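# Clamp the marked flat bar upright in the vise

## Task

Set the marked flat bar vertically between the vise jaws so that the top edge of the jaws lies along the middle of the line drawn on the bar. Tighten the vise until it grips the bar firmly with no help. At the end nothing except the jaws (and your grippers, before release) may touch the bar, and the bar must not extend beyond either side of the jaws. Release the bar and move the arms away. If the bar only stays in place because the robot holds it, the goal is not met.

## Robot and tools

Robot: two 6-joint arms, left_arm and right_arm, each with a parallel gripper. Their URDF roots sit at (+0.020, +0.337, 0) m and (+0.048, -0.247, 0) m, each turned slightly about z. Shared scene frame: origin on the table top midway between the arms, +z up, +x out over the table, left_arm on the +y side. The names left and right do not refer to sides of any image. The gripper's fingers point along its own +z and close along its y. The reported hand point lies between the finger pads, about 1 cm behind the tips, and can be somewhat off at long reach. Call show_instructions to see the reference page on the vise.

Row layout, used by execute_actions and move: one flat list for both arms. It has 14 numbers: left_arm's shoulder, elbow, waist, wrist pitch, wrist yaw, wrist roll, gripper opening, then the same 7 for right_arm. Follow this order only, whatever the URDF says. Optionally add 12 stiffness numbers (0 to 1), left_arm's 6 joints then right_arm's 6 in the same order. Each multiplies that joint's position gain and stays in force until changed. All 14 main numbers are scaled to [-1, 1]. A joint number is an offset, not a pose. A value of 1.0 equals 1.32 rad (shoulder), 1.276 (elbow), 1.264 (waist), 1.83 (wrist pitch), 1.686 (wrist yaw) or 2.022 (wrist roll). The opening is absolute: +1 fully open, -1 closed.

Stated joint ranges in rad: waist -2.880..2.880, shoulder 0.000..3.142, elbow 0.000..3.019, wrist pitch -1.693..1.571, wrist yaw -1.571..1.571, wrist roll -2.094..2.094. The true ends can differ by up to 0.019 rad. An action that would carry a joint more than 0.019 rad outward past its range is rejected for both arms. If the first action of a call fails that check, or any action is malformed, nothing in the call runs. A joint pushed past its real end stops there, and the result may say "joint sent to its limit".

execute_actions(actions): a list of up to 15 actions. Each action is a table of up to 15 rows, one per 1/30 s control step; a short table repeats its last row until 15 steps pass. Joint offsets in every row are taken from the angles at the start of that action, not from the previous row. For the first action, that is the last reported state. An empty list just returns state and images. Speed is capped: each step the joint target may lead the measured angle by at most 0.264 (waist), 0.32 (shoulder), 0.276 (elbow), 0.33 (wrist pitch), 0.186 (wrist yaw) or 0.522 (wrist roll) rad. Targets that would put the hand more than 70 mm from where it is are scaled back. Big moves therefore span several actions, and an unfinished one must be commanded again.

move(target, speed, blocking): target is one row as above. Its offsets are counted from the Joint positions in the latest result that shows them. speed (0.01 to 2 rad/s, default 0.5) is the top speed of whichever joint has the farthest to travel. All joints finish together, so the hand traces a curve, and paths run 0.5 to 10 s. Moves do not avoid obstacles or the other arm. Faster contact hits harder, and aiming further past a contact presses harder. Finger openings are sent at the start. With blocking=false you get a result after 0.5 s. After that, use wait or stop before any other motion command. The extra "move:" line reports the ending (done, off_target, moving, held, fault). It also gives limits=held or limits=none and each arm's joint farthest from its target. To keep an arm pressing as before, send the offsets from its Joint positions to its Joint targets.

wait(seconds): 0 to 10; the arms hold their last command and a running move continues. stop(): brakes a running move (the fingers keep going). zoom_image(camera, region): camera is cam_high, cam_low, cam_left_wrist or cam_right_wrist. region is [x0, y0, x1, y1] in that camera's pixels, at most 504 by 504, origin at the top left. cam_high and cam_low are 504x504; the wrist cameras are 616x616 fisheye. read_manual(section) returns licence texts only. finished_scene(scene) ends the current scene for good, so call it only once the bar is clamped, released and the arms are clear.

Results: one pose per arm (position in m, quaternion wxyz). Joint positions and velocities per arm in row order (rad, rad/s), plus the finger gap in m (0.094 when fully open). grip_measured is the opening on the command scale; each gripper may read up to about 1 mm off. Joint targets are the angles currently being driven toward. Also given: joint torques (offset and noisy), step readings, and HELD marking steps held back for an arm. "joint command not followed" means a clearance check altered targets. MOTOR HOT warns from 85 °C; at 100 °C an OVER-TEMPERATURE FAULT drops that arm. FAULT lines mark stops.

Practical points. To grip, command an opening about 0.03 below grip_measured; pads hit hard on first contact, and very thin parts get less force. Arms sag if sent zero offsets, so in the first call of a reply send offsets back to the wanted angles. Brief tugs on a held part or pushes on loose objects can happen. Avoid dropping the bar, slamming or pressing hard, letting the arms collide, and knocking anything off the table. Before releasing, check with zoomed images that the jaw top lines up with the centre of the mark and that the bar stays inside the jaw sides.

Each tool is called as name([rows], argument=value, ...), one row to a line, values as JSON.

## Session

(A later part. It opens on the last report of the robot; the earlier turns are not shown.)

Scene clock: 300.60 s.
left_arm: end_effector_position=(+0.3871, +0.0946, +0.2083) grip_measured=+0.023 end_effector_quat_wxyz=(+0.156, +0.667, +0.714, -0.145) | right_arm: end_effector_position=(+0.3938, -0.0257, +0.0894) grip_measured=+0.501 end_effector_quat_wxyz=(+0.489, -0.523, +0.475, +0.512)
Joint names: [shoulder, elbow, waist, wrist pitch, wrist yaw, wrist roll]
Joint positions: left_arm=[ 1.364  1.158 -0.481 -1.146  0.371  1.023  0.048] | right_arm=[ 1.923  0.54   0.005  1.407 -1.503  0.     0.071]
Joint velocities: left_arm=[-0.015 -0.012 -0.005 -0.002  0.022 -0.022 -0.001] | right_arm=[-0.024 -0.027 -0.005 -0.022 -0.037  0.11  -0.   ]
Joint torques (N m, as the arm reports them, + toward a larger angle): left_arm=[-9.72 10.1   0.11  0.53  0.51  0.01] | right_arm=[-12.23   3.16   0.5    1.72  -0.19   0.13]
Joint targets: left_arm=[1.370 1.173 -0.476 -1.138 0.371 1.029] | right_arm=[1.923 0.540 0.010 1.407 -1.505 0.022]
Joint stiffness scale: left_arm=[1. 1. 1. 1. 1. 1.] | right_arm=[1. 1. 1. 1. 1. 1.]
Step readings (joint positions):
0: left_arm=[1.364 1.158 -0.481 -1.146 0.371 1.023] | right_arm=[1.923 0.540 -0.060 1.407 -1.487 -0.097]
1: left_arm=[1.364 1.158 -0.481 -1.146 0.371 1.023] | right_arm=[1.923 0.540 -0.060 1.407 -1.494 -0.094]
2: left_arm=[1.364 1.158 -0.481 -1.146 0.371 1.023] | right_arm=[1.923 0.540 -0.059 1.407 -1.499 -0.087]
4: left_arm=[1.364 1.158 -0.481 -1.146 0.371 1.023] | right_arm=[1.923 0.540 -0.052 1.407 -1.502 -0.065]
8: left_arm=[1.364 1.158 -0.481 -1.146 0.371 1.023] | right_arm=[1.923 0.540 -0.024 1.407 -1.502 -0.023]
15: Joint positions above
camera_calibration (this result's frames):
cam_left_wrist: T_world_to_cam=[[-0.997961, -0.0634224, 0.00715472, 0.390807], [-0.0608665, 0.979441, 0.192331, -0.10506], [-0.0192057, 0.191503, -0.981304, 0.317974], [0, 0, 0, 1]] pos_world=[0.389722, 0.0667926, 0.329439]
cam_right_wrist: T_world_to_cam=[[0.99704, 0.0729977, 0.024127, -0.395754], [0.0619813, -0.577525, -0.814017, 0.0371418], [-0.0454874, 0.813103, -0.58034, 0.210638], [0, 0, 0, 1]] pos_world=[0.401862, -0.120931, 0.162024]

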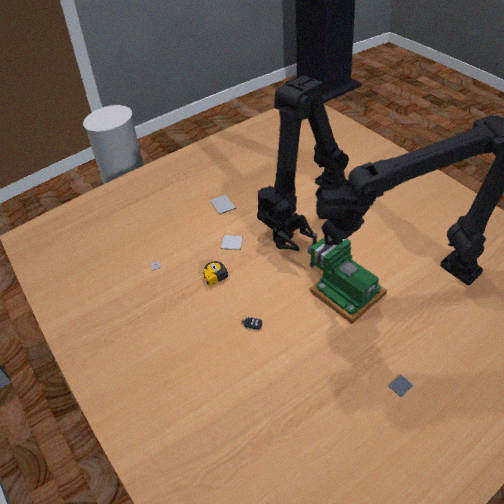

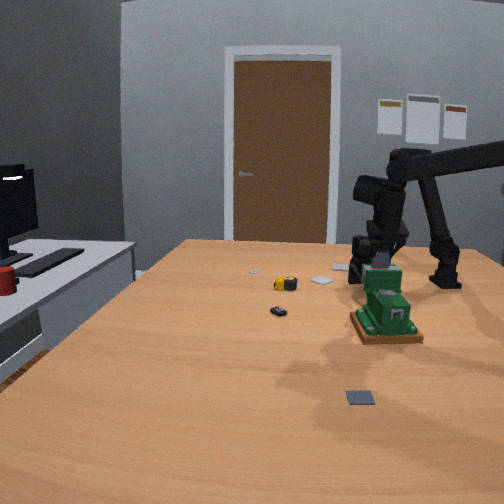

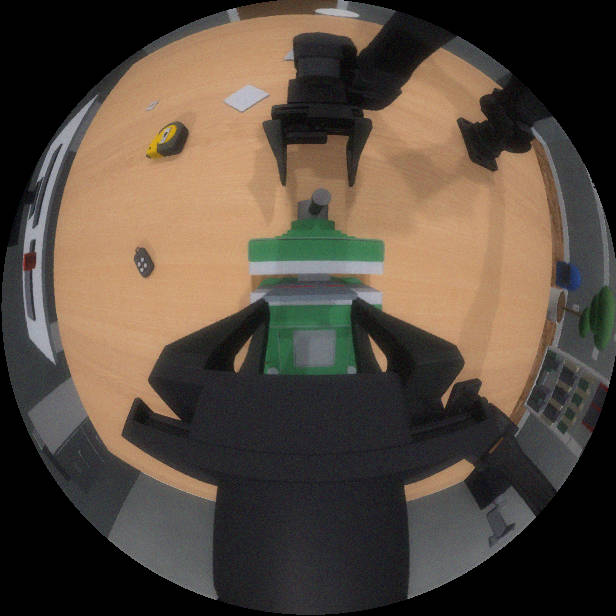

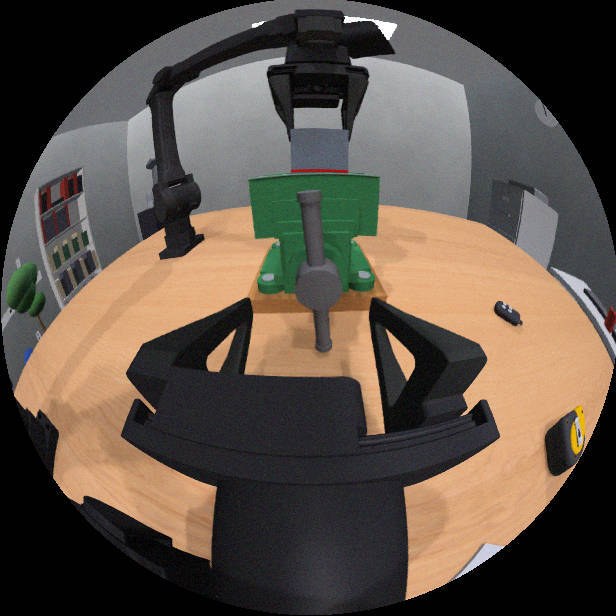

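zoom_image(camera="cam_right_wrist", region=[240, 110, 390, 220])

zoom_image(camera="cam_right_wrist", region=[220, 170, 420, 370])

Region (240, 110, 390, 220) of cam_right_wrist's 616x616 image, scaled by 3.360, with more detail than that image has; it fills the top 370 rows of this view, and the rest is white.

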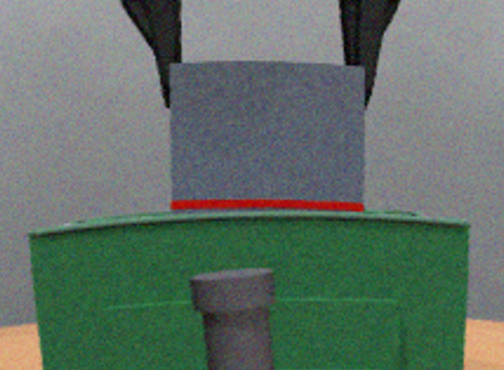

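Region (220, 170, 420, 370) of cam_right_wrist's 616x616 image, scaled by 2.520, with more detail than that image has.

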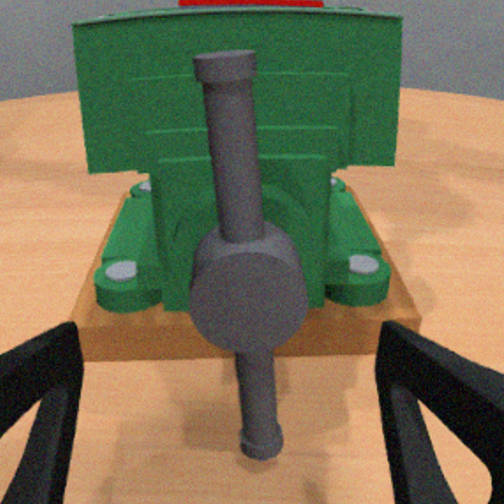

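execute_actions([
  [[0.005,0.009,0.004,0.008,0,0.005,-0.005, 0.015,0.012,0.008,0,0.006,-0.02,0.5],[0.005,0.006,0.004,0.011,0,0.007,-0.005, 0.02,0.02,0.015,0,0.012,-0.04,0.5],[0.005,0.004,0.004,0.014,0,0.009,-0.005, 0.024,0.027,0.022,0,0.016,-0.06,0.5],[0.005,0.002,0.004,0.016,0,0.0105,-0.005, 0.0265,0.032,0.028,0,0.019,-0.08,0.5],[0.005,0.001,0.004,0.018,0,0.0115,-0.005, 0.0265,0.036,0.034,0,0.019,-0.1,0.5],[0.005,0.0,0.004,0.02,0,0.0115,-0.005, 0.0265,0.036,0.034,0,0.019,-0.125,0.5],[0.005,0.0,0.004,0.02,0,0.0115,-0.005, 0.0265,0.036,0.034,0,0.019,-0.15,0.5],[0.005,0.0,0.004,0.02,0,0.0115,-0.005, 0.0265,0.036,0.034,0,0.019,-0.175,0.5],[0.005,0.0,0.004,0.02,0,0.0115,-0.005, 0.0265,0.036,0.034,0,0.019,-0.2,0.5],[0.005,0.0,0.004,0.02,0,0.0115,-0.005, 0.0265,0.036,0.034,0,0.019,-0.225,0.5],[0.005,0.0,0.004,0.02,0,0.0115,-0.005, 0.0265,0.036,0.034,0,0.019,-0.25,0.5],[0.005,0.0,0.004,0.02,0,0.0115,-0.005, 0.0265,0.036,0.034,0,0.019,-0.275,0.5],[0.005,0.0,0.004,0.02,0,0.0115,-0.005, 0.0265,0.036,0.034,0,0.019,-0.3,0.5],[0.005,0.0,0.004,0.02,0,0.0115,-0.005, 0.0265,0.036,0.034,0,0.019,-0.325,0.5],[0.005,0.0,0.004,0.02,0,0.0115,-0.005, 0.0265,0.036,0.034,0,0.019,-0.35,0.5]],
])

Scene clock: 322.87 s.
left_arm: end_effector_position=(+0.3886, +0.0939, +0.2071) grip_measured=+0.023 end_effector_quat_wxyz=(+0.161, +0.673, +0.708, -0.142) | right_arm: end_effector_position=(+0.3995, -0.0154, +0.0906) grip_measured=+0.501 end_effector_quat_wxyz=(+0.521, -0.550, +0.442, +0.480)
Joint names: [shoulder, elbow, waist, wrist pitch, wrist yaw, wrist roll]
Joint positions: left_arm=[ 1.364  1.154 -0.481 -1.132  0.371  1.038  0.048] | right_arm=[ 1.928  0.559  0.03   1.407 -1.474 -0.111  0.071]
Joint velocities: left_arm=[-0.005  0.007 -0.005  0.022 -0.007 -0.037  0.   ] | right_arm=[ 0.005 -0.012 -0.005  0.002  0.037  0.051  0.001]
Joint torques (N m, as the arm reports them, + toward a larger angle): left_arm=[-9.27  9.67  0.07  0.97  0.53 -0.01] | right_arm=[-12.57   3.14   0.32   1.75  -0.11   0.05]
Joint targets: left_arm=[1.371 1.158 -0.476 -1.109 0.371 1.046] | right_arm=[1.927 0.556 0.024 1.407 -1.474 -0.104]
Joint stiffness scale: left_arm=[1. 1. 1. 1. 1. 1.] | right_arm=[1. 1. 1. 1. 1. 1.]
Step readings (joint positions):
0: left_arm=[1.364 1.158 -0.481 -1.146 0.371 1.023] | right_arm=[1.923 0.540 0.005 1.407 -1.503 0.006]
1: left_arm=[1.364 1.158 -0.481 -1.146 0.371 1.024] | right_arm=[1.923 0.540 0.005 1.407 -1.499 0.002]
2: left_arm=[1.364 1.158 -0.481 -1.146 0.371 1.025] | right_arm=[1.923 0.540 0.006 1.407 -1.492 -0.009]
4: left_arm=[1.364 1.158 -0.481 -1.144 0.371 1.029] | right_arm=[1.924 0.545 0.011 1.407 -1.479 -0.048]
7: left_arm=[1.364 1.156 -0.481 -1.135 0.371 1.034] | right_arm=[1.928 0.559 0.029 1.407 -1.474 -0.111] HELD right_arm
8: left_arm=[1.364 1.155 -0.481 -1.134 0.371 1.035] | right_arm=[1.928 0.559 0.030 1.407 -1.474 -0.111] HELD right_arm
15: Joint positions above HELD right_arm
HELD right_arm: steps 7 to 15.
joint command not followed: on one or more control steps a check withheld the commanded joint targets of the right arm, and it was not sent them on those steps. On the call's last step the targets were still withheld.
cause: the commanded joint targets would bring two parts of the arm too close to each other (its wrist (the part past the wrist pitch) and its wrist camera, with the wrist yaw and the wrist roll between them); next, command targets that bring no two parts of the arm closer together.
camera_calibration (this result's frames):
cam_left_wrist: T_world_to_cam=[[-0.99873, -0.0499224, -0.00676711, 0.394169], [-0.050303, 0.98081, 0.188365, -0.107456], [-0.00276641, 0.188466, -0.982076, 0.310959], [0, 0, 0, 1]] pos_world=[0.389123, 0.0664662, 0.328293]
cam_right_wrist: T_world_to_cam=[[0.986588, 0.0683976, 0.148207, -0.409364], [0.160588, -0.56938, -0.806237, 0.00373146], [0.0292415, 0.819224, -0.572727, 0.17281], [0, 0, 0, 1]] pos_world=[0.398221, -0.111446, 0.162652]

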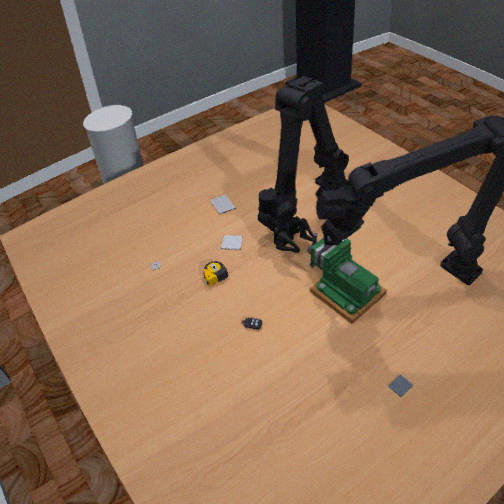

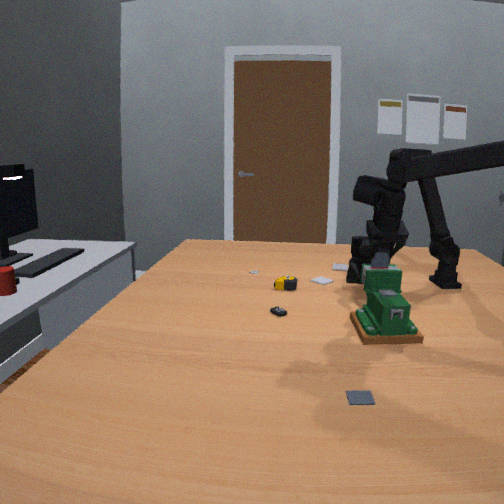

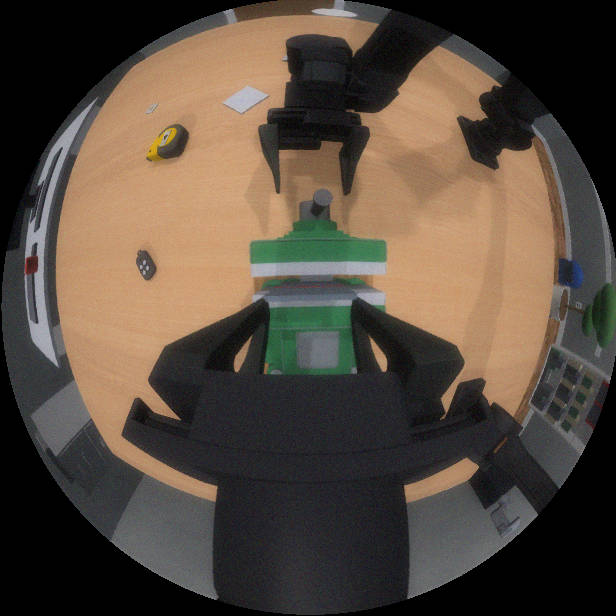

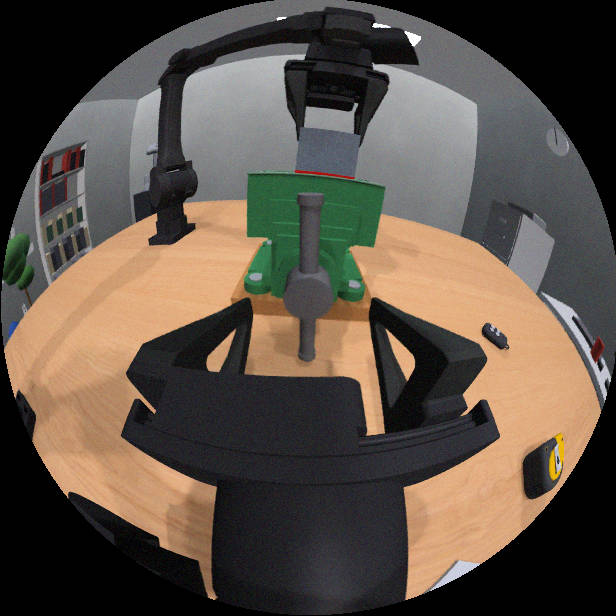

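execute_actions([
  [[0.004,0.012,0.004,0.004,0,0.003,-0.005, 0.01,0.008,0.008,0,0.0024,-0.04,0.5],[0.004,0.012,0.004,0.004,0,0.003,-0.005, 0.015,0.012,0.012,0,0.0048,-0.05,0.5],[0.004,0.012,0.004,0.004,0,0.003,-0.005, 0.018,0.015,0.016,0,0.0072,-0.06,0.5],[0.004,0.012,0.004,0.004,0,0.003,-0.005, 0.02,0.017,0.02,0,0.0096,-0.07,0.5],[0.004,0.012,0.004,0.004,0,0.003,-0.005, 0.02,0.017,0.024,0,0.012,-0.074,0.5],[0.004,0.012,0.004,0.004,0,0.003,-0.005, 0.02,0.017,0.028,0,0.0145,-0.074,0.5],[0.004,0.012,0.004,0.004,0,0.003,-0.005, 0.02,0.017,0.032,0,0.017,-0.074,0.5],[0.004,0.012,0.004,0.004,0,0.003,-0.005, 0.02,0.017,0.036,0,0.0195,-0.074,0.5],[0.004,0.012,0.004,0.004,0,0.003,-0.005, 0.02,0.017,0.04,0,0.022,-0.074,0.5],[0.004,0.012,0.004,0.004,0,0.003,-0.005, 0.02,0.017,0.044,0,0.0245,-0.074,0.5],[0.004,0.012,0.004,0.004,0,0.003,-0.005, 0.02,0.017,0.048,0,0.027,-0.074,0.5],[0.004,0.012,0.004,0.004,0,0.003,-0.005, 0.02,0.017,0.052,0,0.0295,-0.074,0.5],[0.004,0.012,0.004,0.004,0,0.003,-0.005, 0.02,0.017,0.056,0,0.032,-0.074,0.5],[0.004,0.012,0.004,0.004,0,0.003,-0.005, 0.02,0.017,0.059,0,0.034,-0.074,0.5],[0.004,0.012,0.004,0.004,0,0.003,-0.005, 0.02,0.017,0.061,0,0.0356,-0.074,0.5]],
])

execute_actions(actions=[])

Scene clock: 329.27 s.
left_arm: end_effector_position=(+0.3886, +0.0939, +0.2071) grip_measured=+0.023 end_effector_quat_wxyz=(+0.161, +0.673, +0.708, -0.142) | right_arm: end_effector_position=(+0.3936, +0.0074, +0.0910) grip_measured=+0.501 end_effector_quat_wxyz=(+0.549, -0.578, +0.404, +0.449)
Joint names: [shoulder, elbow, waist, wrist pitch, wrist yaw, wrist roll]
Joint positions: left_arm=[ 1.364  1.154 -0.481 -1.132  0.371  1.039  0.048] | right_arm=[ 1.928  0.559  0.094  1.407 -1.419 -0.237  0.071]
Joint velocities: left_arm=[ 0.015  0.002 -0.005  0.002  0.022  0.022  0.001] | right_arm=[-0.005 -0.022  0.093  0.002  0.037 -0.139 -0.001]
Joint torques (N m, as the arm reports them, + toward a larger angle): left_arm=[-10.02  10.47  -0.14   0.66   0.43   0.  ] | right_arm=[-10.2    5.34   1.14   1.76   0.05  -0.19]
Joint targets: left_arm=[1.370 1.169 -0.476 -1.125 0.371 1.044] | right_arm=[1.954 0.580 0.108 1.407 -1.414 -0.261]
Joint stiffness scale: left_arm=[1. 1. 1. 1. 1. 1.] | right_arm=[1. 1. 1. 1. 1. 1.]
Step readings (joint positions):
0: left_arm=[1.364 1.154 -0.481 -1.132 0.371 1.039] | right_arm=[1.928 0.559 0.030 1.407 -1.474 -0.111]
1: left_arm=[1.364 1.154 -0.481 -1.132 0.371 1.039] | right_arm=[1.928 0.559 0.030 1.407 -1.474 -0.113]
2: left_arm=[1.364 1.154 -0.481 -1.132 0.371 1.039] | right_arm=[1.928 0.559 0.030 1.407 -1.473 -0.118]
4: left_arm=[1.364 1.154 -0.481 -1.132 0.371 1.039] | right_arm=[1.928 0.559 0.031 1.407 -1.467 -0.143]
8: left_arm=[1.364 1.154 -0.481 -1.132 0.371 1.039] | right_arm=[1.928 0.559 0.050 1.407 -1.447 -0.202]
15: Joint positions above
camera_calibration (this result's frames):
cam_left_wrist: T_world_to_cam=[[-0.998762, -0.0492304, -0.00708667, 0.394182], [-0.0496836, 0.980839, 0.188376, -0.107702], [-0.00232296, 0.188495, -0.982071, 0.310783], [0, 0, 0, 1]] pos_world=[0.389065, 0.0664625, 0.328293]
cam_right_wrist: T_world_to_cam=[[0.959971, 0.0737317, 0.270221, -0.40576], [0.264176, -0.558968, -0.785981, -0.0247412], [0.093093, 0.825905, -0.556071, 0.12783], [0, 0, 0, 1]] pos_world=[0.384153, -0.0894877, 0.161281]

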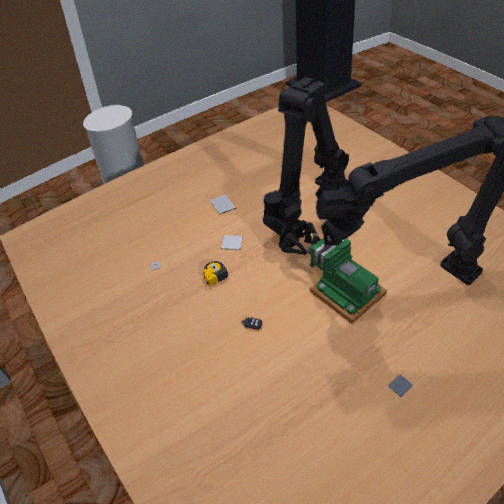

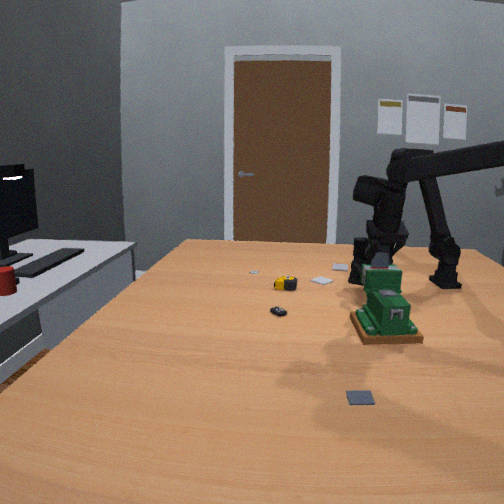

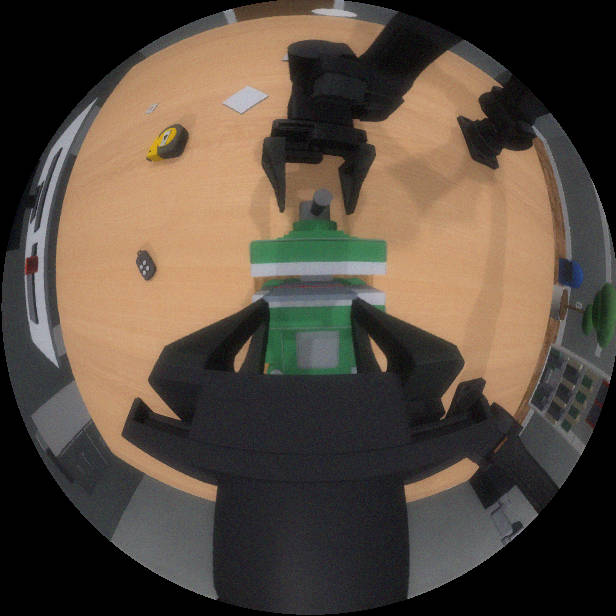

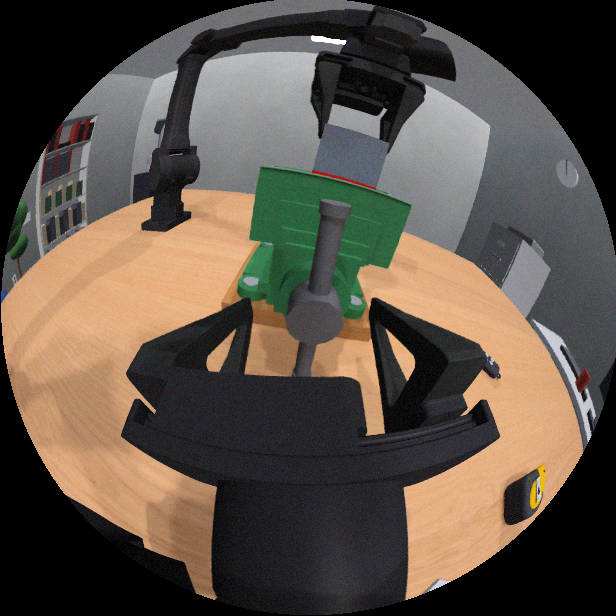

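Scene clock: 329.27 s.
left_arm: end_effector_position=(+0.3886, +0.0939, +0.2071) grip_measured=+0.023 end_effector_quat_wxyz=(+0.161, +0.673, +0.708, -0.142) | right_arm: end_effector_position=(+0.3936, +0.0074, +0.0910) grip_measured=+0.501 end_effector_quat_wxyz=(+0.549, -0.578, +0.404, +0.449)
Joint names: [shoulder, elbow, waist, wrist pitch, wrist yaw, wrist roll]
Joint positions: left_arm=[ 1.364  1.154 -0.481 -1.132  0.371  1.039  0.048] | right_arm=[ 1.928  0.559  0.094  1.407 -1.419 -0.237  0.071]
Joint velocities: left_arm=[ 0.015  0.002 -0.005  0.002  0.022  0.022  0.001] | right_arm=[-0.005 -0.022  0.093  0.002  0.037 -0.139 -0.001]
Joint torques (N m, as the arm reports them, + toward a larger angle): left_arm=[-10.02  10.47  -0.14   0.66   0.43   0.  ] | right_arm=[-10.2    5.34   1.14   1.76   0.05  -0.19]
Joint targets: left_arm=[1.370 1.169 -0.476 -1.125 0.371 1.044] | right_arm=[1.954 0.580 0.108 1.407 -1.414 -0.261]
Joint stiffness scale: left_arm=[1. 1. 1. 1. 1. 1.] | right_arm=[1. 1. 1. 1. 1. 1.]
camera_calibration (this result's frames):
cam_left_wrist: T_world_to_cam=[[-0.998762, -0.0492304, -0.00708667, 0.394182], [-0.0496836, 0.980839, 0.188376, -0.107702], [-0.00232296, 0.188495, -0.982071, 0.310783], [0, 0, 0, 1]] pos_world=[0.389065, 0.0664625, 0.328293]
cam_right_wrist: T_world_to_cam=[[0.959971, 0.0737317, 0.270221, -0.40576], [0.264176, -0.558968, -0.785981, -0.0247412], [0.093093, 0.825905, -0.556071, 0.12783], [0, 0, 0, 1]] pos_world=[0.384153, -0.0894877, 0.161281]

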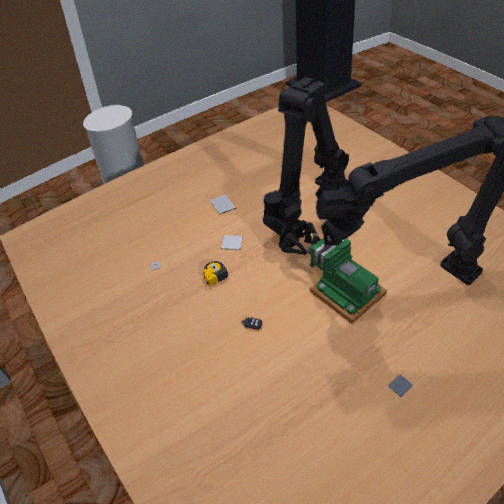

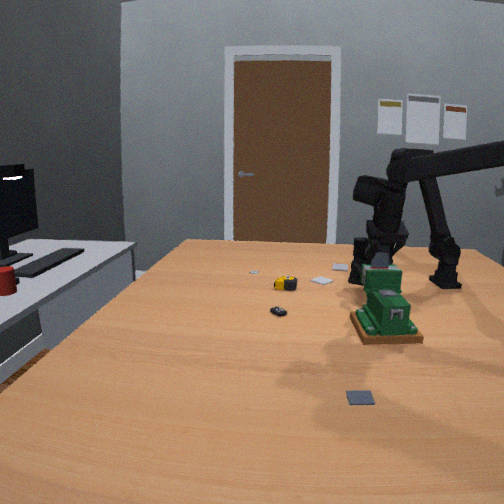

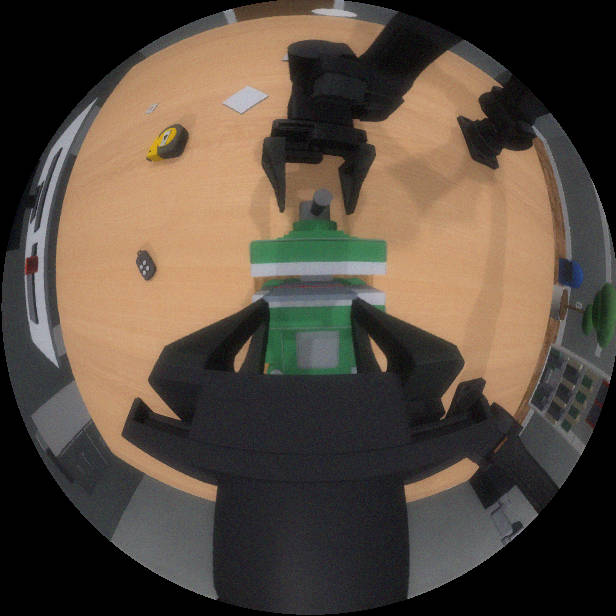

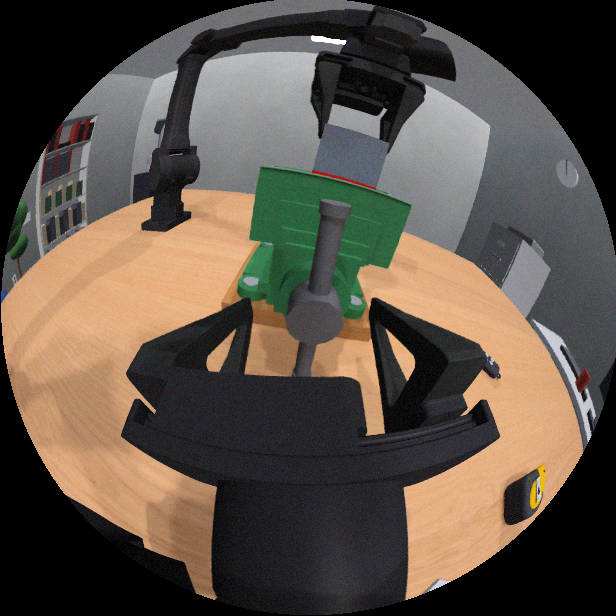

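zoom_image(camera="cam_right_wrist", region=[210, 180, 420, 390])

zoom_image(camera="cam_left_wrist", region=[240, 130, 400, 290])

Region (210, 180, 420, 390) of cam_right_wrist's 616x616 image, scaled by 2.400, with more detail than that image has.

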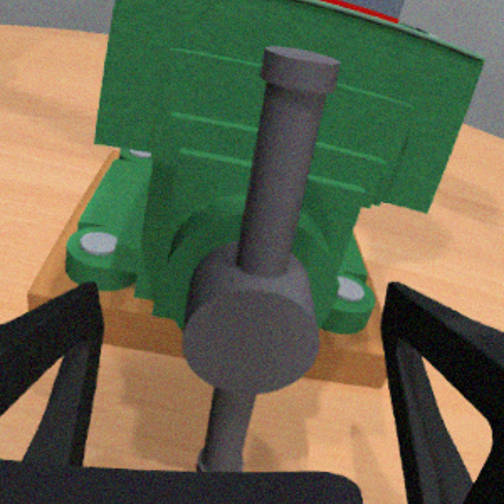

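Region (240, 130, 400, 290) of cam_left_wrist's 616x616 image, scaled by 3.150, with more detail than that image has.

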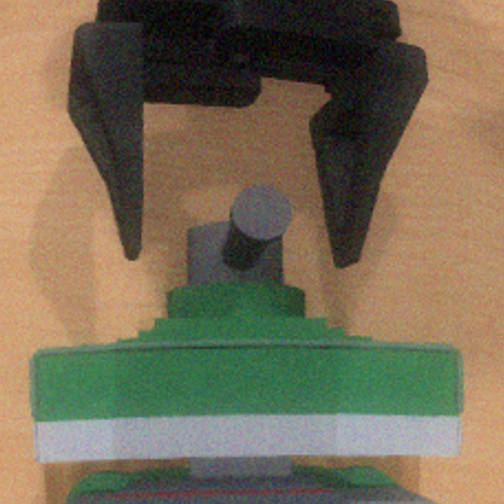

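execute_actions([
  [[0.004,0.012,0.004,0.004,0,0.003,-0.005, 0.022,0.018,0.012,0,0.004,-0.012,0.5],[0.004,0.012,0.004,0.004,0,0.003,-0.005, 0.024,0.019,0.014,0,0.005,-0.012,0.5],[0.004,0.012,0.004,0.004,0,0.003,-0.005, 0.026,0.02,0.016,0,0.006,-0.012,0.5],[0.004,0.012,0.004,0.004,0,0.003,-0.005, 0.028,0.021,0.017,0,0.007,-0.012,0.45],[0.004,0.012,0.004,0.004,0,0.003,-0.005, 0.03,0.022,0.018,0,0.008,-0.012,0.4],[0.004,0.012,0.004,0.004,0,0.003,-0.005, 0.032,0.023,0.019,0,0.009,-0.012,0.33],[0.004,0.012,0.004,0.004,0,0.003,-0.005, 0.033,0.024,0.02,0,0.01,-0.012,0.26],[0.004,0.012,0.004,0.004,0,0.003,-0.005, 0.034,0.025,0.021,0,0.0113,-0.012,0.19],[0.004,0.012,0.004,0.004,0,0.003,-0.005, 0.034,0.025,0.022,0,0.0113,-0.012,0.12],[0.004,0.012,0.004,0.004,0,0.003,-0.005, 0.034,0.025,0.022,0,0.0113,-0.012,0.05],[0.004,0.012,0.004,0.004,0,0.003,-0.005, 0.034,0.025,0.022,0,0.0113,-0.03,-0.02],[0.004,0.012,0.004,0.004,0,0.003,-0.005, 0.034,0.025,0.022,0,0.0113,-0.045,-0.08],[0.004,0.012,0.004,0.004,0,0.003,-0.005, 0.034,0.025,0.022,0,0.0113,-0.06,-0.13],[0.004,0.012,0.004,0.004,0,0.003,-0.005, 0.034,0.025,0.022,0,0.0113,-0.075,-0.17],[0.004,0.012,0.004,0.004,0,0.003,-0.005, 0.034,0.025,0.022,0,0.0113,-0.09,-0.2]],
])

Scene clock: 340.97 s.
left_arm: end_effector_position=(+0.3886, +0.0939, +0.2071) grip_measured=+0.023 end_effector_quat_wxyz=(+0.161, +0.673, +0.708, -0.142) | right_arm: end_effector_position=(+0.3949, +0.0144, +0.0858) grip_measured=-0.183 end_effector_quat_wxyz=(+0.556, -0.585, +0.394, +0.440)
Joint names: [shoulder, elbow, waist, wrist pitch, wrist yaw, wrist roll]
Joint positions: left_arm=[ 1.364  1.154 -0.481 -1.132  0.371  1.039  0.048] | right_arm=[ 1.947  0.569  0.111  1.407 -1.402 -0.28   0.038]
Joint velocities: left_arm=[-0.005  0.017 -0.005 -0.002 -0.066  0.022 -0.   ] | right_arm=[-0.005  0.002 -0.005 -0.002  0.007  0.022 -0.032]
Joint torques (N m, as the arm reports them, + toward a larger angle): left_arm=[-11.2   10.58   1.11   0.6    0.48  -0.03] | right_arm=[-12.98   3.17   0.3    1.77  -0.1    0.03]
Joint targets: left_arm=[1.370 1.169 -0.476 -1.125 0.371 1.045] | right_arm=[1.947 0.569 0.111 1.407 -1.402 -0.276]
Joint stiffness scale: left_arm=[1. 1. 1. 1. 1. 1.] | right_arm=[1. 1. 1. 1. 1. 1.]
Step readings (joint positions):
0: left_arm=[1.364 1.154 -0.481 -1.132 0.371 1.039] | right_arm=[1.928 0.559 0.101 1.407 -1.416 -0.245]
1: left_arm=[1.364 1.154 -0.481 -1.132 0.371 1.039] | right_arm=[1.928 0.559 0.101 1.407 -1.415 -0.245]
2: left_arm=[1.364 1.154 -0.481 -1.132 0.371 1.039] | right_arm=[1.928 0.559 0.101 1.407 -1.414 -0.245]
4: left_arm=[1.364 1.154 -0.481 -1.132 0.371 1.039] | right_arm=[1.930 0.559 0.101 1.407 -1.411 -0.245]
8: left_arm=[1.364 1.154 -0.481 -1.132 0.371 1.039] | right_arm=[1.940 0.565 0.106 1.407 -1.404 -0.246]
14: left_arm=[1.364 1.154 -0.481 -1.132 0.371 1.039] | right_arm=[1.947 0.569 0.111 1.407 -1.402 -0.280] HELD right_arm
15: Joint positions above HELD right_arm
HELD right_arm: steps 14 to 15.
joint command not followed: on one or more control steps a check withheld the commanded joint targets of the right arm, and it was not sent them on those steps. On the call's last step the targets were still withheld.
cause: the commanded joint targets would bring two parts of the arm too close to each other (its wrist (the part past the wrist pitch) and its wrist camera, with the wrist yaw and the wrist roll between them); next, command targets that bring no two parts of the arm closer together.
camera_calibration (this result's frames):
cam_left_wrist: T_world_to_cam=[[-0.998762, -0.0492304, -0.00708667, 0.394182], [-0.0496836, 0.980839, 0.188376, -0.107702], [-0.00232296, 0.188495, -0.982071, 0.310783], [0, 0, 0, 1]] pos_world=[0.389065, 0.0664625, 0.328293]
cam_right_wrist: T_world_to_cam=[[0.949979, 0.0737154, 0.303489, -0.405063], [0.291598, -0.557364, -0.777378, -0.0367694], [0.111849, 0.82699, -0.550979, 0.111217], [0, 0, 0, 1]] pos_world=[0.383084, -0.0826101, 0.155627]

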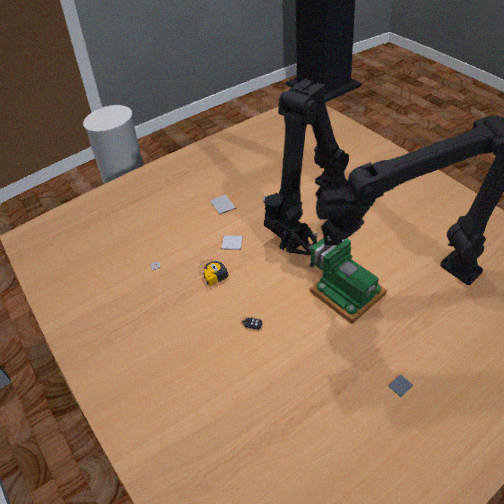

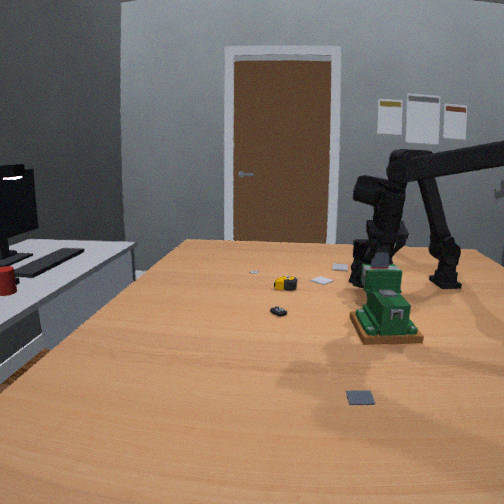

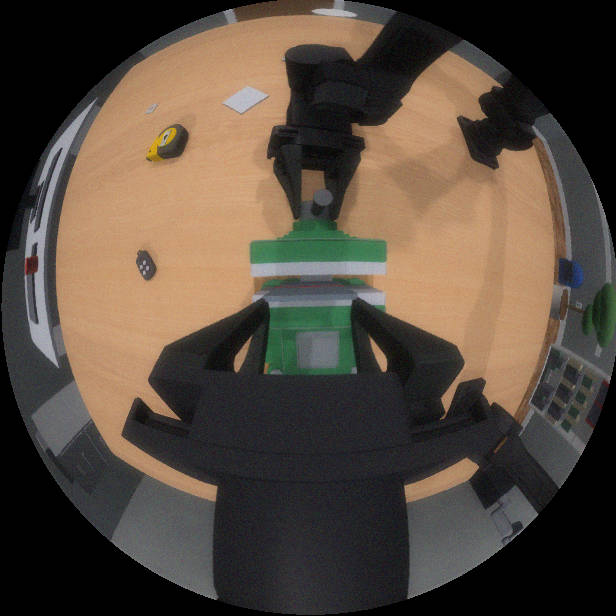

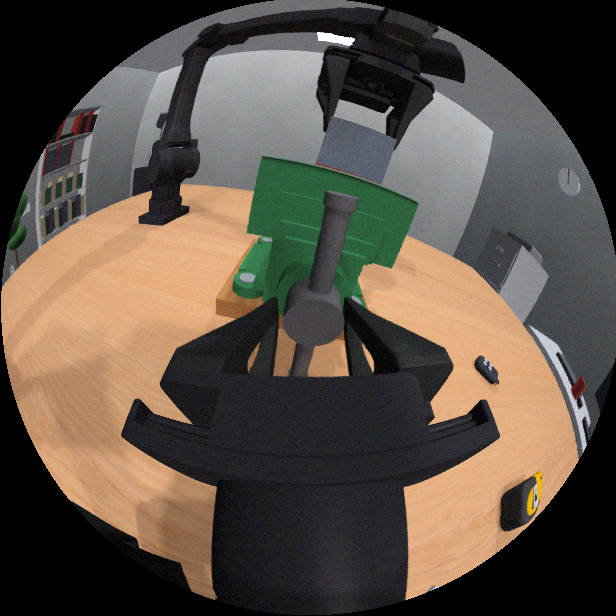

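zoom_image(camera="cam_left_wrist", region=[250, 150, 390, 310])

zoom_image(camera="cam_right_wrist", region=[230, 230, 400, 390])

Region (250, 150, 390, 310) of cam_left_wrist's 616x616 image, scaled by 3.150, with more detail than that image has; it fills the left 441 columns of this view, and the rest is white.

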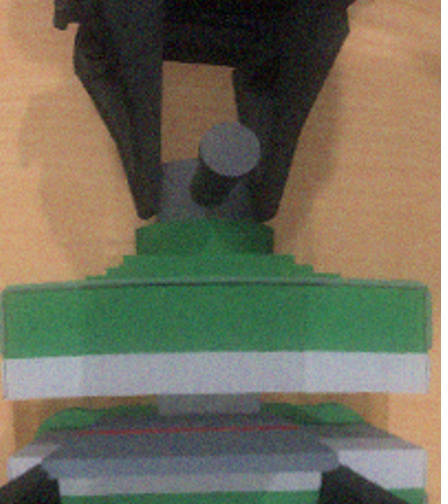

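Region (230, 230, 400, 390) of cam_right_wrist's 616x616 image, scaled by 2.965, with more detail than that image has; it fills the top 474 rows of this view, and the rest is white.

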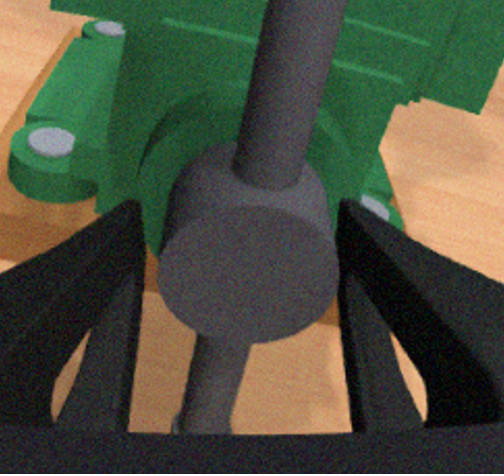

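execute_actions([
  [[0.004,0.012,0.004,0.004,0,0.003,-0.005, 0,0,0,0,0,0,-0.25],[0.004,0.012,0.004,0.004,0,0.003,-0.005, 0,0,0,0,0,0,-0.29],[0.004,0.012,0.004,0.004,0,0.003,-0.005, 0,0,0,0,0,0,-0.32],[0.004,0.012,0.004,0.004,0,0.003,-0.005, 0,0,0,0,0,0,-0.35],[0.004,0.012,0.004,0.004,0,0.003,-0.005, 0,0,0,0,0,0,-0.38],[0.004,0.012,0.004,0.004,0,0.003,-0.005, 0,0,0,0,0,0,-0.4],[0.004,0.012,0.004,0.004,0,0.003,-0.005, 0,0,0,0,0,0.01,-0.4],[0.004,0.012,0.004,0.004,0,0.003,-0.005, 0,0,0,0,0,0.03,-0.4],[0.004,0.012,0.004,0.004,0,0.003,-0.005, 0,0,0,0,0,0.055,-0.4],[0.004,0.012,0.004,0.004,0,0.003,-0.005, 0,0,0,0,0,0.08,-0.4],[0.004,0.012,0.004,0.004,0,0.003,-0.005, 0,0,0,0,0,0.105,-0.4],[0.004,0.012,0.004,0.004,0,0.003,-0.005, 0,0,0,0,0,0.13,-0.4],[0.004,0.012,0.004,0.004,0,0.003,-0.005, 0,0,0,0,0,0.155,-0.4],[0.004,0.012,0.004,0.004,0,0.003,-0.005, 0,0,0,0,0,0.18,-0.4],[0.004,0.012,0.004,0.004,0,0.003,-0.005, 0,0,0,0,0,0.205,-0.4]],
])

Scene clock: 345.43 s.
left_arm: end_effector_position=(+0.3886, +0.0939, +0.2071) grip_measured=+0.023 end_effector_quat_wxyz=(+0.161, +0.673, +0.708, -0.142) | right_arm: end_effector_position=(+0.3959, +0.0146, +0.0859) grip_measured=-0.353 end_effector_quat_wxyz=(+0.509, -0.540, +0.454, +0.493)
Joint names: [shoulder, elbow, waist, wrist pitch, wrist yaw, wrist roll]
Joint positions: left_arm=[ 1.364  1.154 -0.481 -1.132  0.371  1.039  0.048] | right_arm=[ 1.947  0.569  0.112  1.407 -1.396 -0.074  0.03 ]
Joint velocities: left_arm=[-0.005  0.002 -0.005 -0.002 -0.022  0.037 -0.001] | right_arm=[-0.015 -0.002  0.005  0.017  0.022  1.121 -0.001]
Joint torques (N m, as the arm reports them, + toward a larger angle): left_arm=[-9.73 10.13 -0.7   0.4   0.45 -0.01] | right_arm=[-12.71   3.25   0.43   1.79  -0.35   0.38]
Joint targets: left_arm=[1.370 1.169 -0.476 -1.125 0.371 1.045] | right_arm=[1.947 0.569 0.112 1.407 -1.402 0.135]
Joint stiffness scale: left_arm=[1. 1. 1. 1. 1. 1.] | right_arm=[1. 1. 1. 1. 1. 1.]
Step readings (joint positions):
0: left_arm=[1.364 1.154 -0.481 -1.132 0.371 1.039] | right_arm=[1.947 0.569 0.111 1.407 -1.402 -0.280]
1: left_arm=[1.364 1.154 -0.481 -1.132 0.371 1.039] | right_arm=[1.947 0.569 0.111 1.407 -1.402 -0.280]
2: left_arm=[1.364 1.154 -0.481 -1.132 0.371 1.039] | right_arm=[1.947 0.569 0.111 1.407 -1.400 -0.280]
4: left_arm=[1.364 1.154 -0.481 -1.132 0.371 1.039] | right_arm=[1.947 0.569 0.111 1.407 -1.396 -0.280]
8: left_arm=[1.364 1.154 -0.481 -1.132 0.371 1.039] | right_arm=[1.947 0.569 0.111 1.407 -1.396 -0.275]
15: Joint positions above
camera_calibration (this result's frames):
cam_left_wrist: T_world_to_cam=[[-0.998762, -0.0492304, -0.00708667, 0.394182], [-0.0496836, 0.980839, 0.188376, -0.107702], [-0.00232296, 0.188495, -0.982071, 0.310783], [0, 0, 0, 1]] pos_world=[0.389065, 0.0664625, 0.328293]
cam_right_wrist: T_world_to_cam=[[0.992133, 0.0718356, 0.102527, -0.405452], [0.125188, -0.570283, -0.811853, 0.0321077], [0.000149475, 0.818301, -0.574789, 0.157336], [0, 0, 0, 1]] pos_world=[0.398219, -0.0813121, 0.158072]

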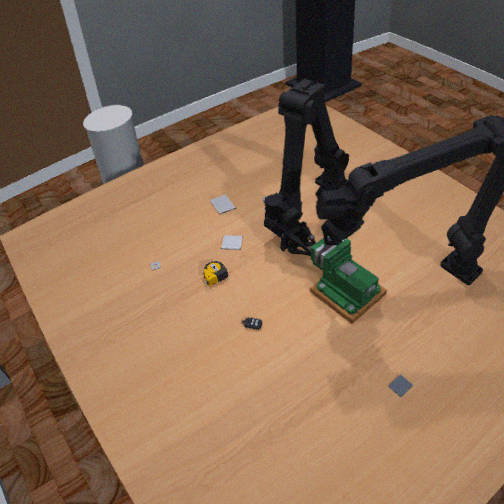

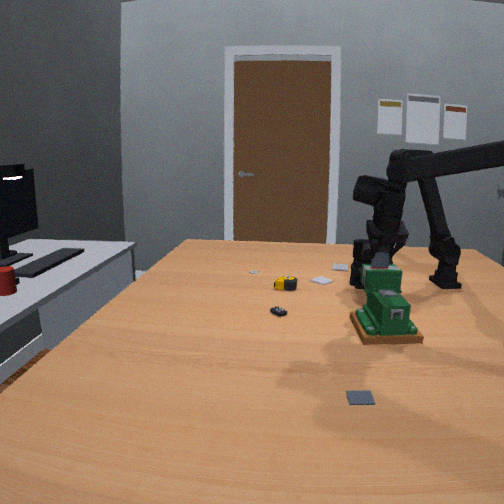

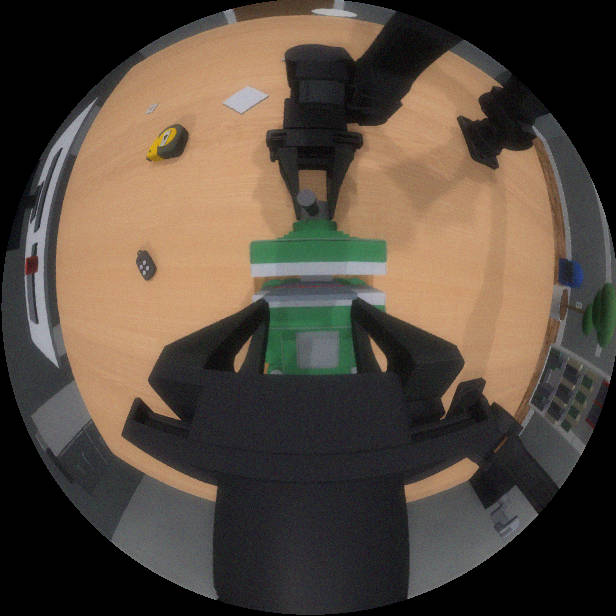

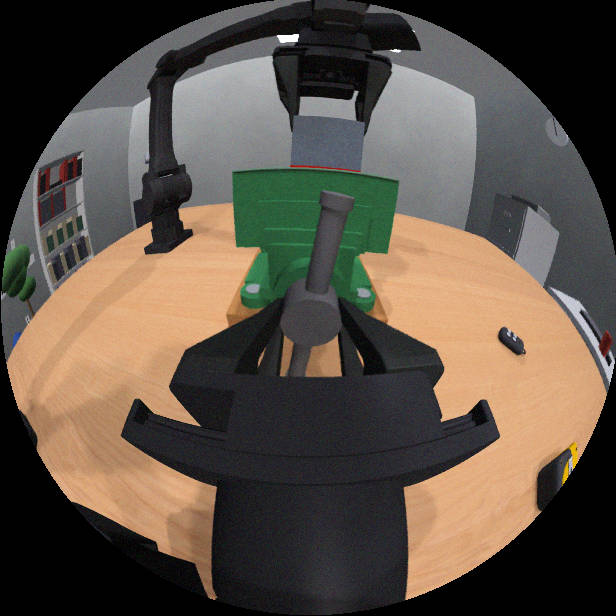

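execute_actions([
  [[0.004,0.012,0.004,0.004,0,0.003,-0.005, 0,0,0.004,0,0,0.115,-0.4],[0.004,0.012,0.004,0.004,0,0.003,-0.005, 0,0,0.004,0,0,0.14,-0.4],[0.004,0.012,0.004,0.004,0,0.003,-0.005, 0,0,0.004,0,0,0.17,-0.4],[0.004,0.012,0.004,0.004,0,0.003,-0.005, 0,0,0.004,0,0,0.2,-0.4],[0.004,0.012,0.004,0.004,0,0.003,-0.005, 0,0,0.004,0,0,0.23,-0.4],[0.004,0.012,0.004,0.004,0,0.003,-0.005, 0,0,0.004,0,0,0.26,-0.4],[0.004,0.012,0.004,0.004,0,0.003,-0.005, 0,0,0.004,0,0,0.29,-0.4],[0.004,0.012,0.004,0.004,0,0.003,-0.005, 0,0,0.004,0,0,0.32,-0.4],[0.004,0.012,0.004,0.004,0,0.003,-0.005, 0,0,0.004,0,0,0.35,-0.4],[0.004,0.012,0.004,0.004,0,0.003,-0.005, 0,0,0.004,0,0,0.38,-0.4],[0.004,0.012,0.004,0.004,0,0.003,-0.005, 0,0,0.004,0,0,0.41,-0.4],[0.004,0.012,0.004,0.004,0,0.003,-0.005, 0,0,0.004,0,0,0.44,-0.4],[0.004,0.012,0.004,0.004,0,0.003,-0.005, 0,0,0.004,0,0,0.47,-0.4],[0.004,0.012,0.004,0.004,0,0.003,-0.005, 0,0,0.004,0,0,0.5,-0.4],[0.004,0.012,0.004,0.004,0,0.003,-0.005, 0,0,0.004,0,0,0.53,-0.4]],
  [[0.004,0.012,0.004,0.004,0,0.003,-0.005, 0,0,0.004,0,0,0.17,-0.4],[0.004,0.012,0.004,0.004,0,0.003,-0.005, 0,0,0.004,0,0,0.2,-0.4],[0.004,0.012,0.004,0.004,0,0.003,-0.005, 0,0,0.004,0,0,0.23,-0.4],[0.004,0.012,0.004,0.004,0,0.003,-0.005, 0,0,0.004,0,0,0.26,-0.4],[0.004,0.012,0.004,0.004,0,0.003,-0.005, 0,0,0.004,0,0,0.29,-0.4],[0.004,0.012,0.004,0.004,0,0.003,-0.005, 0,0,0.004,0,0,0.32,-0.4],[0.004,0.012,0.004,0.004,0,0.003,-0.005, 0,0,0.004,0,0,0.35,-0.4],[0.004,0.012,0.004,0.004,0,0.003,-0.005, 0,0,0.004,0,0,0.38,-0.4],[0.004,0.012,0.004,0.004,0,0.003,-0.005, 0,0,0.004,0,0,0.41,-0.4],[0.004,0.012,0.004,0.004,0,0.003,-0.005, 0,0,0.004,0,0,0.44,-0.4],[0.004,0.012,0.004,0.004,0,0.003,-0.005, 0,0,0.004,0,0,0.47,-0.4],[0.004,0.012,0.004,0.004,0,0.003,-0.005, 0,0,0.004,0,0,0.5,-0.4],[0.004,0.012,0.004,0.004,0,0.003,-0.005, 0,0,0.004,0,0,0.53,-0.4],[0.004,0.012,0.004,0.004,0,0.003,-0.005, 0,0,0.004,0,0,0.56,-0.4],[0.004,0.012,0.004,0.004,0,0.003,-0.005, 0,0,0.004,0,0,0.59,-0.4]],
])

Scene clock: 352.43 s.
left_arm: end_effector_position=(+0.3886, +0.0939, +0.2071) grip_measured=+0.023 end_effector_quat_wxyz=(+0.161, +0.673, +0.708, -0.142) | right_arm: end_effector_position=(+0.3950, +0.0155, +0.0867) grip_measured=-0.354 end_effector_quat_wxyz=(-0.030, -0.022, +0.705, +0.709)
Joint names: [shoulder, elbow, waist, wrist pitch, wrist yaw, wrist roll]
Joint positions: left_arm=[ 1.364  1.154 -0.481 -1.132  0.371  1.039  0.048] | right_arm=[ 1.945  0.569  0.114  1.411 -1.397  1.616  0.03 ]
Joint velocities: left_arm=[-0.005 -0.002 -0.015  0.007  0.007  0.007 -0.001] | right_arm=[-0.005 -0.012  0.005 -0.007  0.037  1.795 -0.   ]
Joint torques (N m, as the arm reports them, + toward a larger angle): left_arm=[-10.52  10.55   0.73   0.37   0.41   0.05] | right_arm=[-12.68   3.39   1.24   1.82  -0.06   0.18]
Joint targets: left_arm=[1.370 1.169 -0.476 -1.125 0.371 1.045] | right_arm=[1.947 0.569 0.118 1.408 -1.396 1.909]
Joint stiffness scale: left_arm=[1. 1. 1. 1. 1. 1.] | right_arm=[1. 1. 1. 1. 1. 1.]
Step readings (joint positions; steps 1 to 15: 1st action; 16 to 30: 2nd action):
0: left_arm=[1.364 1.154 -0.481 -1.132 0.371 1.039] | right_arm=[1.947 0.569 0.112 1.407 -1.396 0.102]
1: left_arm=[1.364 1.154 -0.481 -1.132 0.371 1.039] | right_arm=[1.947 0.569 0.112 1.407 -1.396 0.105]
2: left_arm=[1.364 1.154 -0.481 -1.132 0.371 1.039] | right_arm=[1.947 0.569 0.112 1.407 -1.396 0.117]
4: left_arm=[1.364 1.154 -0.481 -1.132 0.371 1.039] | right_arm=[1.947 0.569 0.112 1.407 -1.396 0.166]
8: left_arm=[1.364 1.154 -0.481 -1.132 0.371 1.039] | right_arm=[1.947 0.569 0.112 1.407 -1.396 0.333]
15: left_arm=[1.364 1.154 -0.481 -1.132 0.371 1.039] | right_arm=[1.947 0.569 0.113 1.408 -1.396 0.716]
16: left_arm=[1.364 1.154 -0.481 -1.132 0.371 1.039] | right_arm=[1.947 0.569 0.113 1.409 -1.396 0.774]
17: left_arm=[1.364 1.154 -0.481 -1.132 0.371 1.039] | right_arm=[1.947 0.569 0.113 1.409 -1.396 0.833]
19: left_arm=[1.364 1.154 -0.481 -1.132 0.371 1.039] | right_arm=[1.947 0.569 0.114 1.409 -1.396 0.953]
23: left_arm=[1.364 1.154 -0.481 -1.132 0.371 1.039] | right_arm=[1.946 0.569 0.114 1.410 -1.396 1.192]
30: Joint positions above
camera_calibration (this result's frames):
cam_left_wrist: T_world_to_cam=[[-0.998762, -0.0492304, -0.00708667, 0.394182], [-0.0496836, 0.980839, 0.188376, -0.107702], [-0.00232296, 0.188495, -0.982071, 0.310783], [0, 0, 0, 1]] pos_world=[0.389065, 0.0664625, 0.328293]
cam_right_wrist: T_world_to_cam=[[-0.01214, 0.00754567, -0.999898, 0.0884983], [-0.767942, -0.640504, 0.00449024, 0.316531], [-0.640404, 0.767918, 0.0135703, 0.359858], [0, 0, 0, 1]] pos_world=[0.474607, -0.0742701, 0.0821845]

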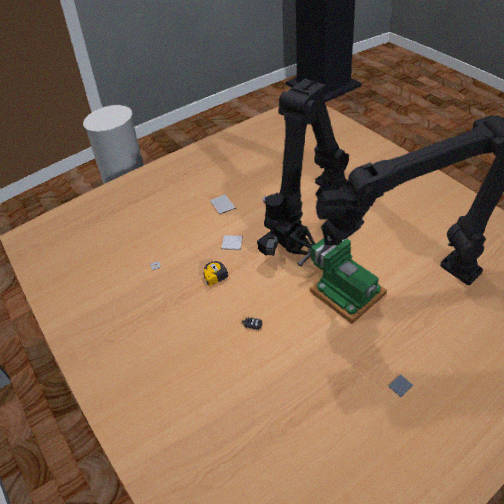

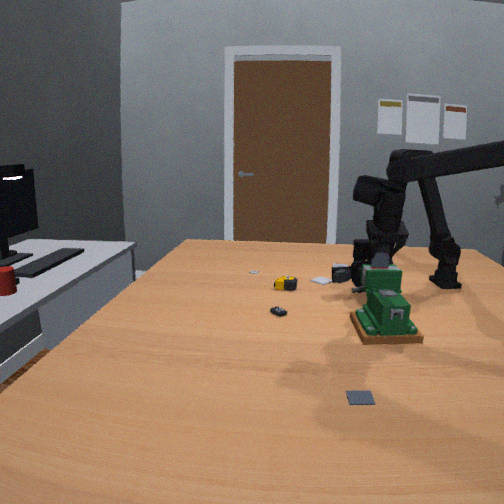

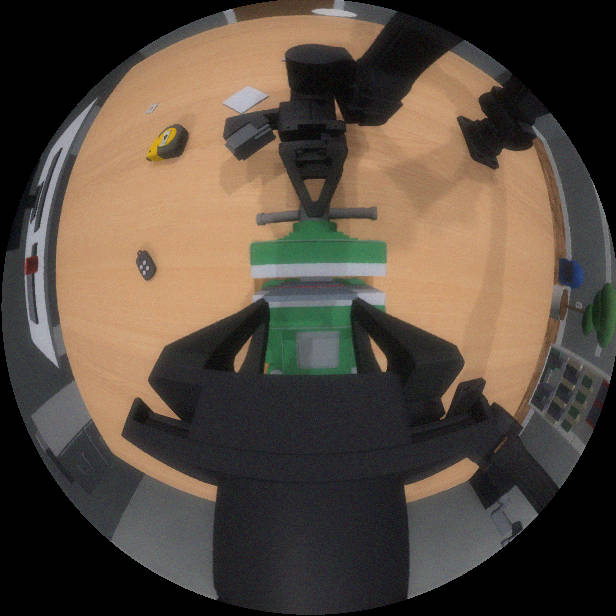

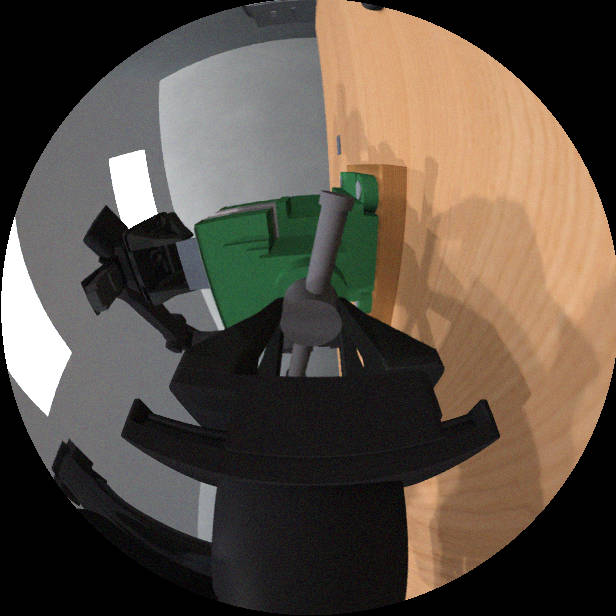

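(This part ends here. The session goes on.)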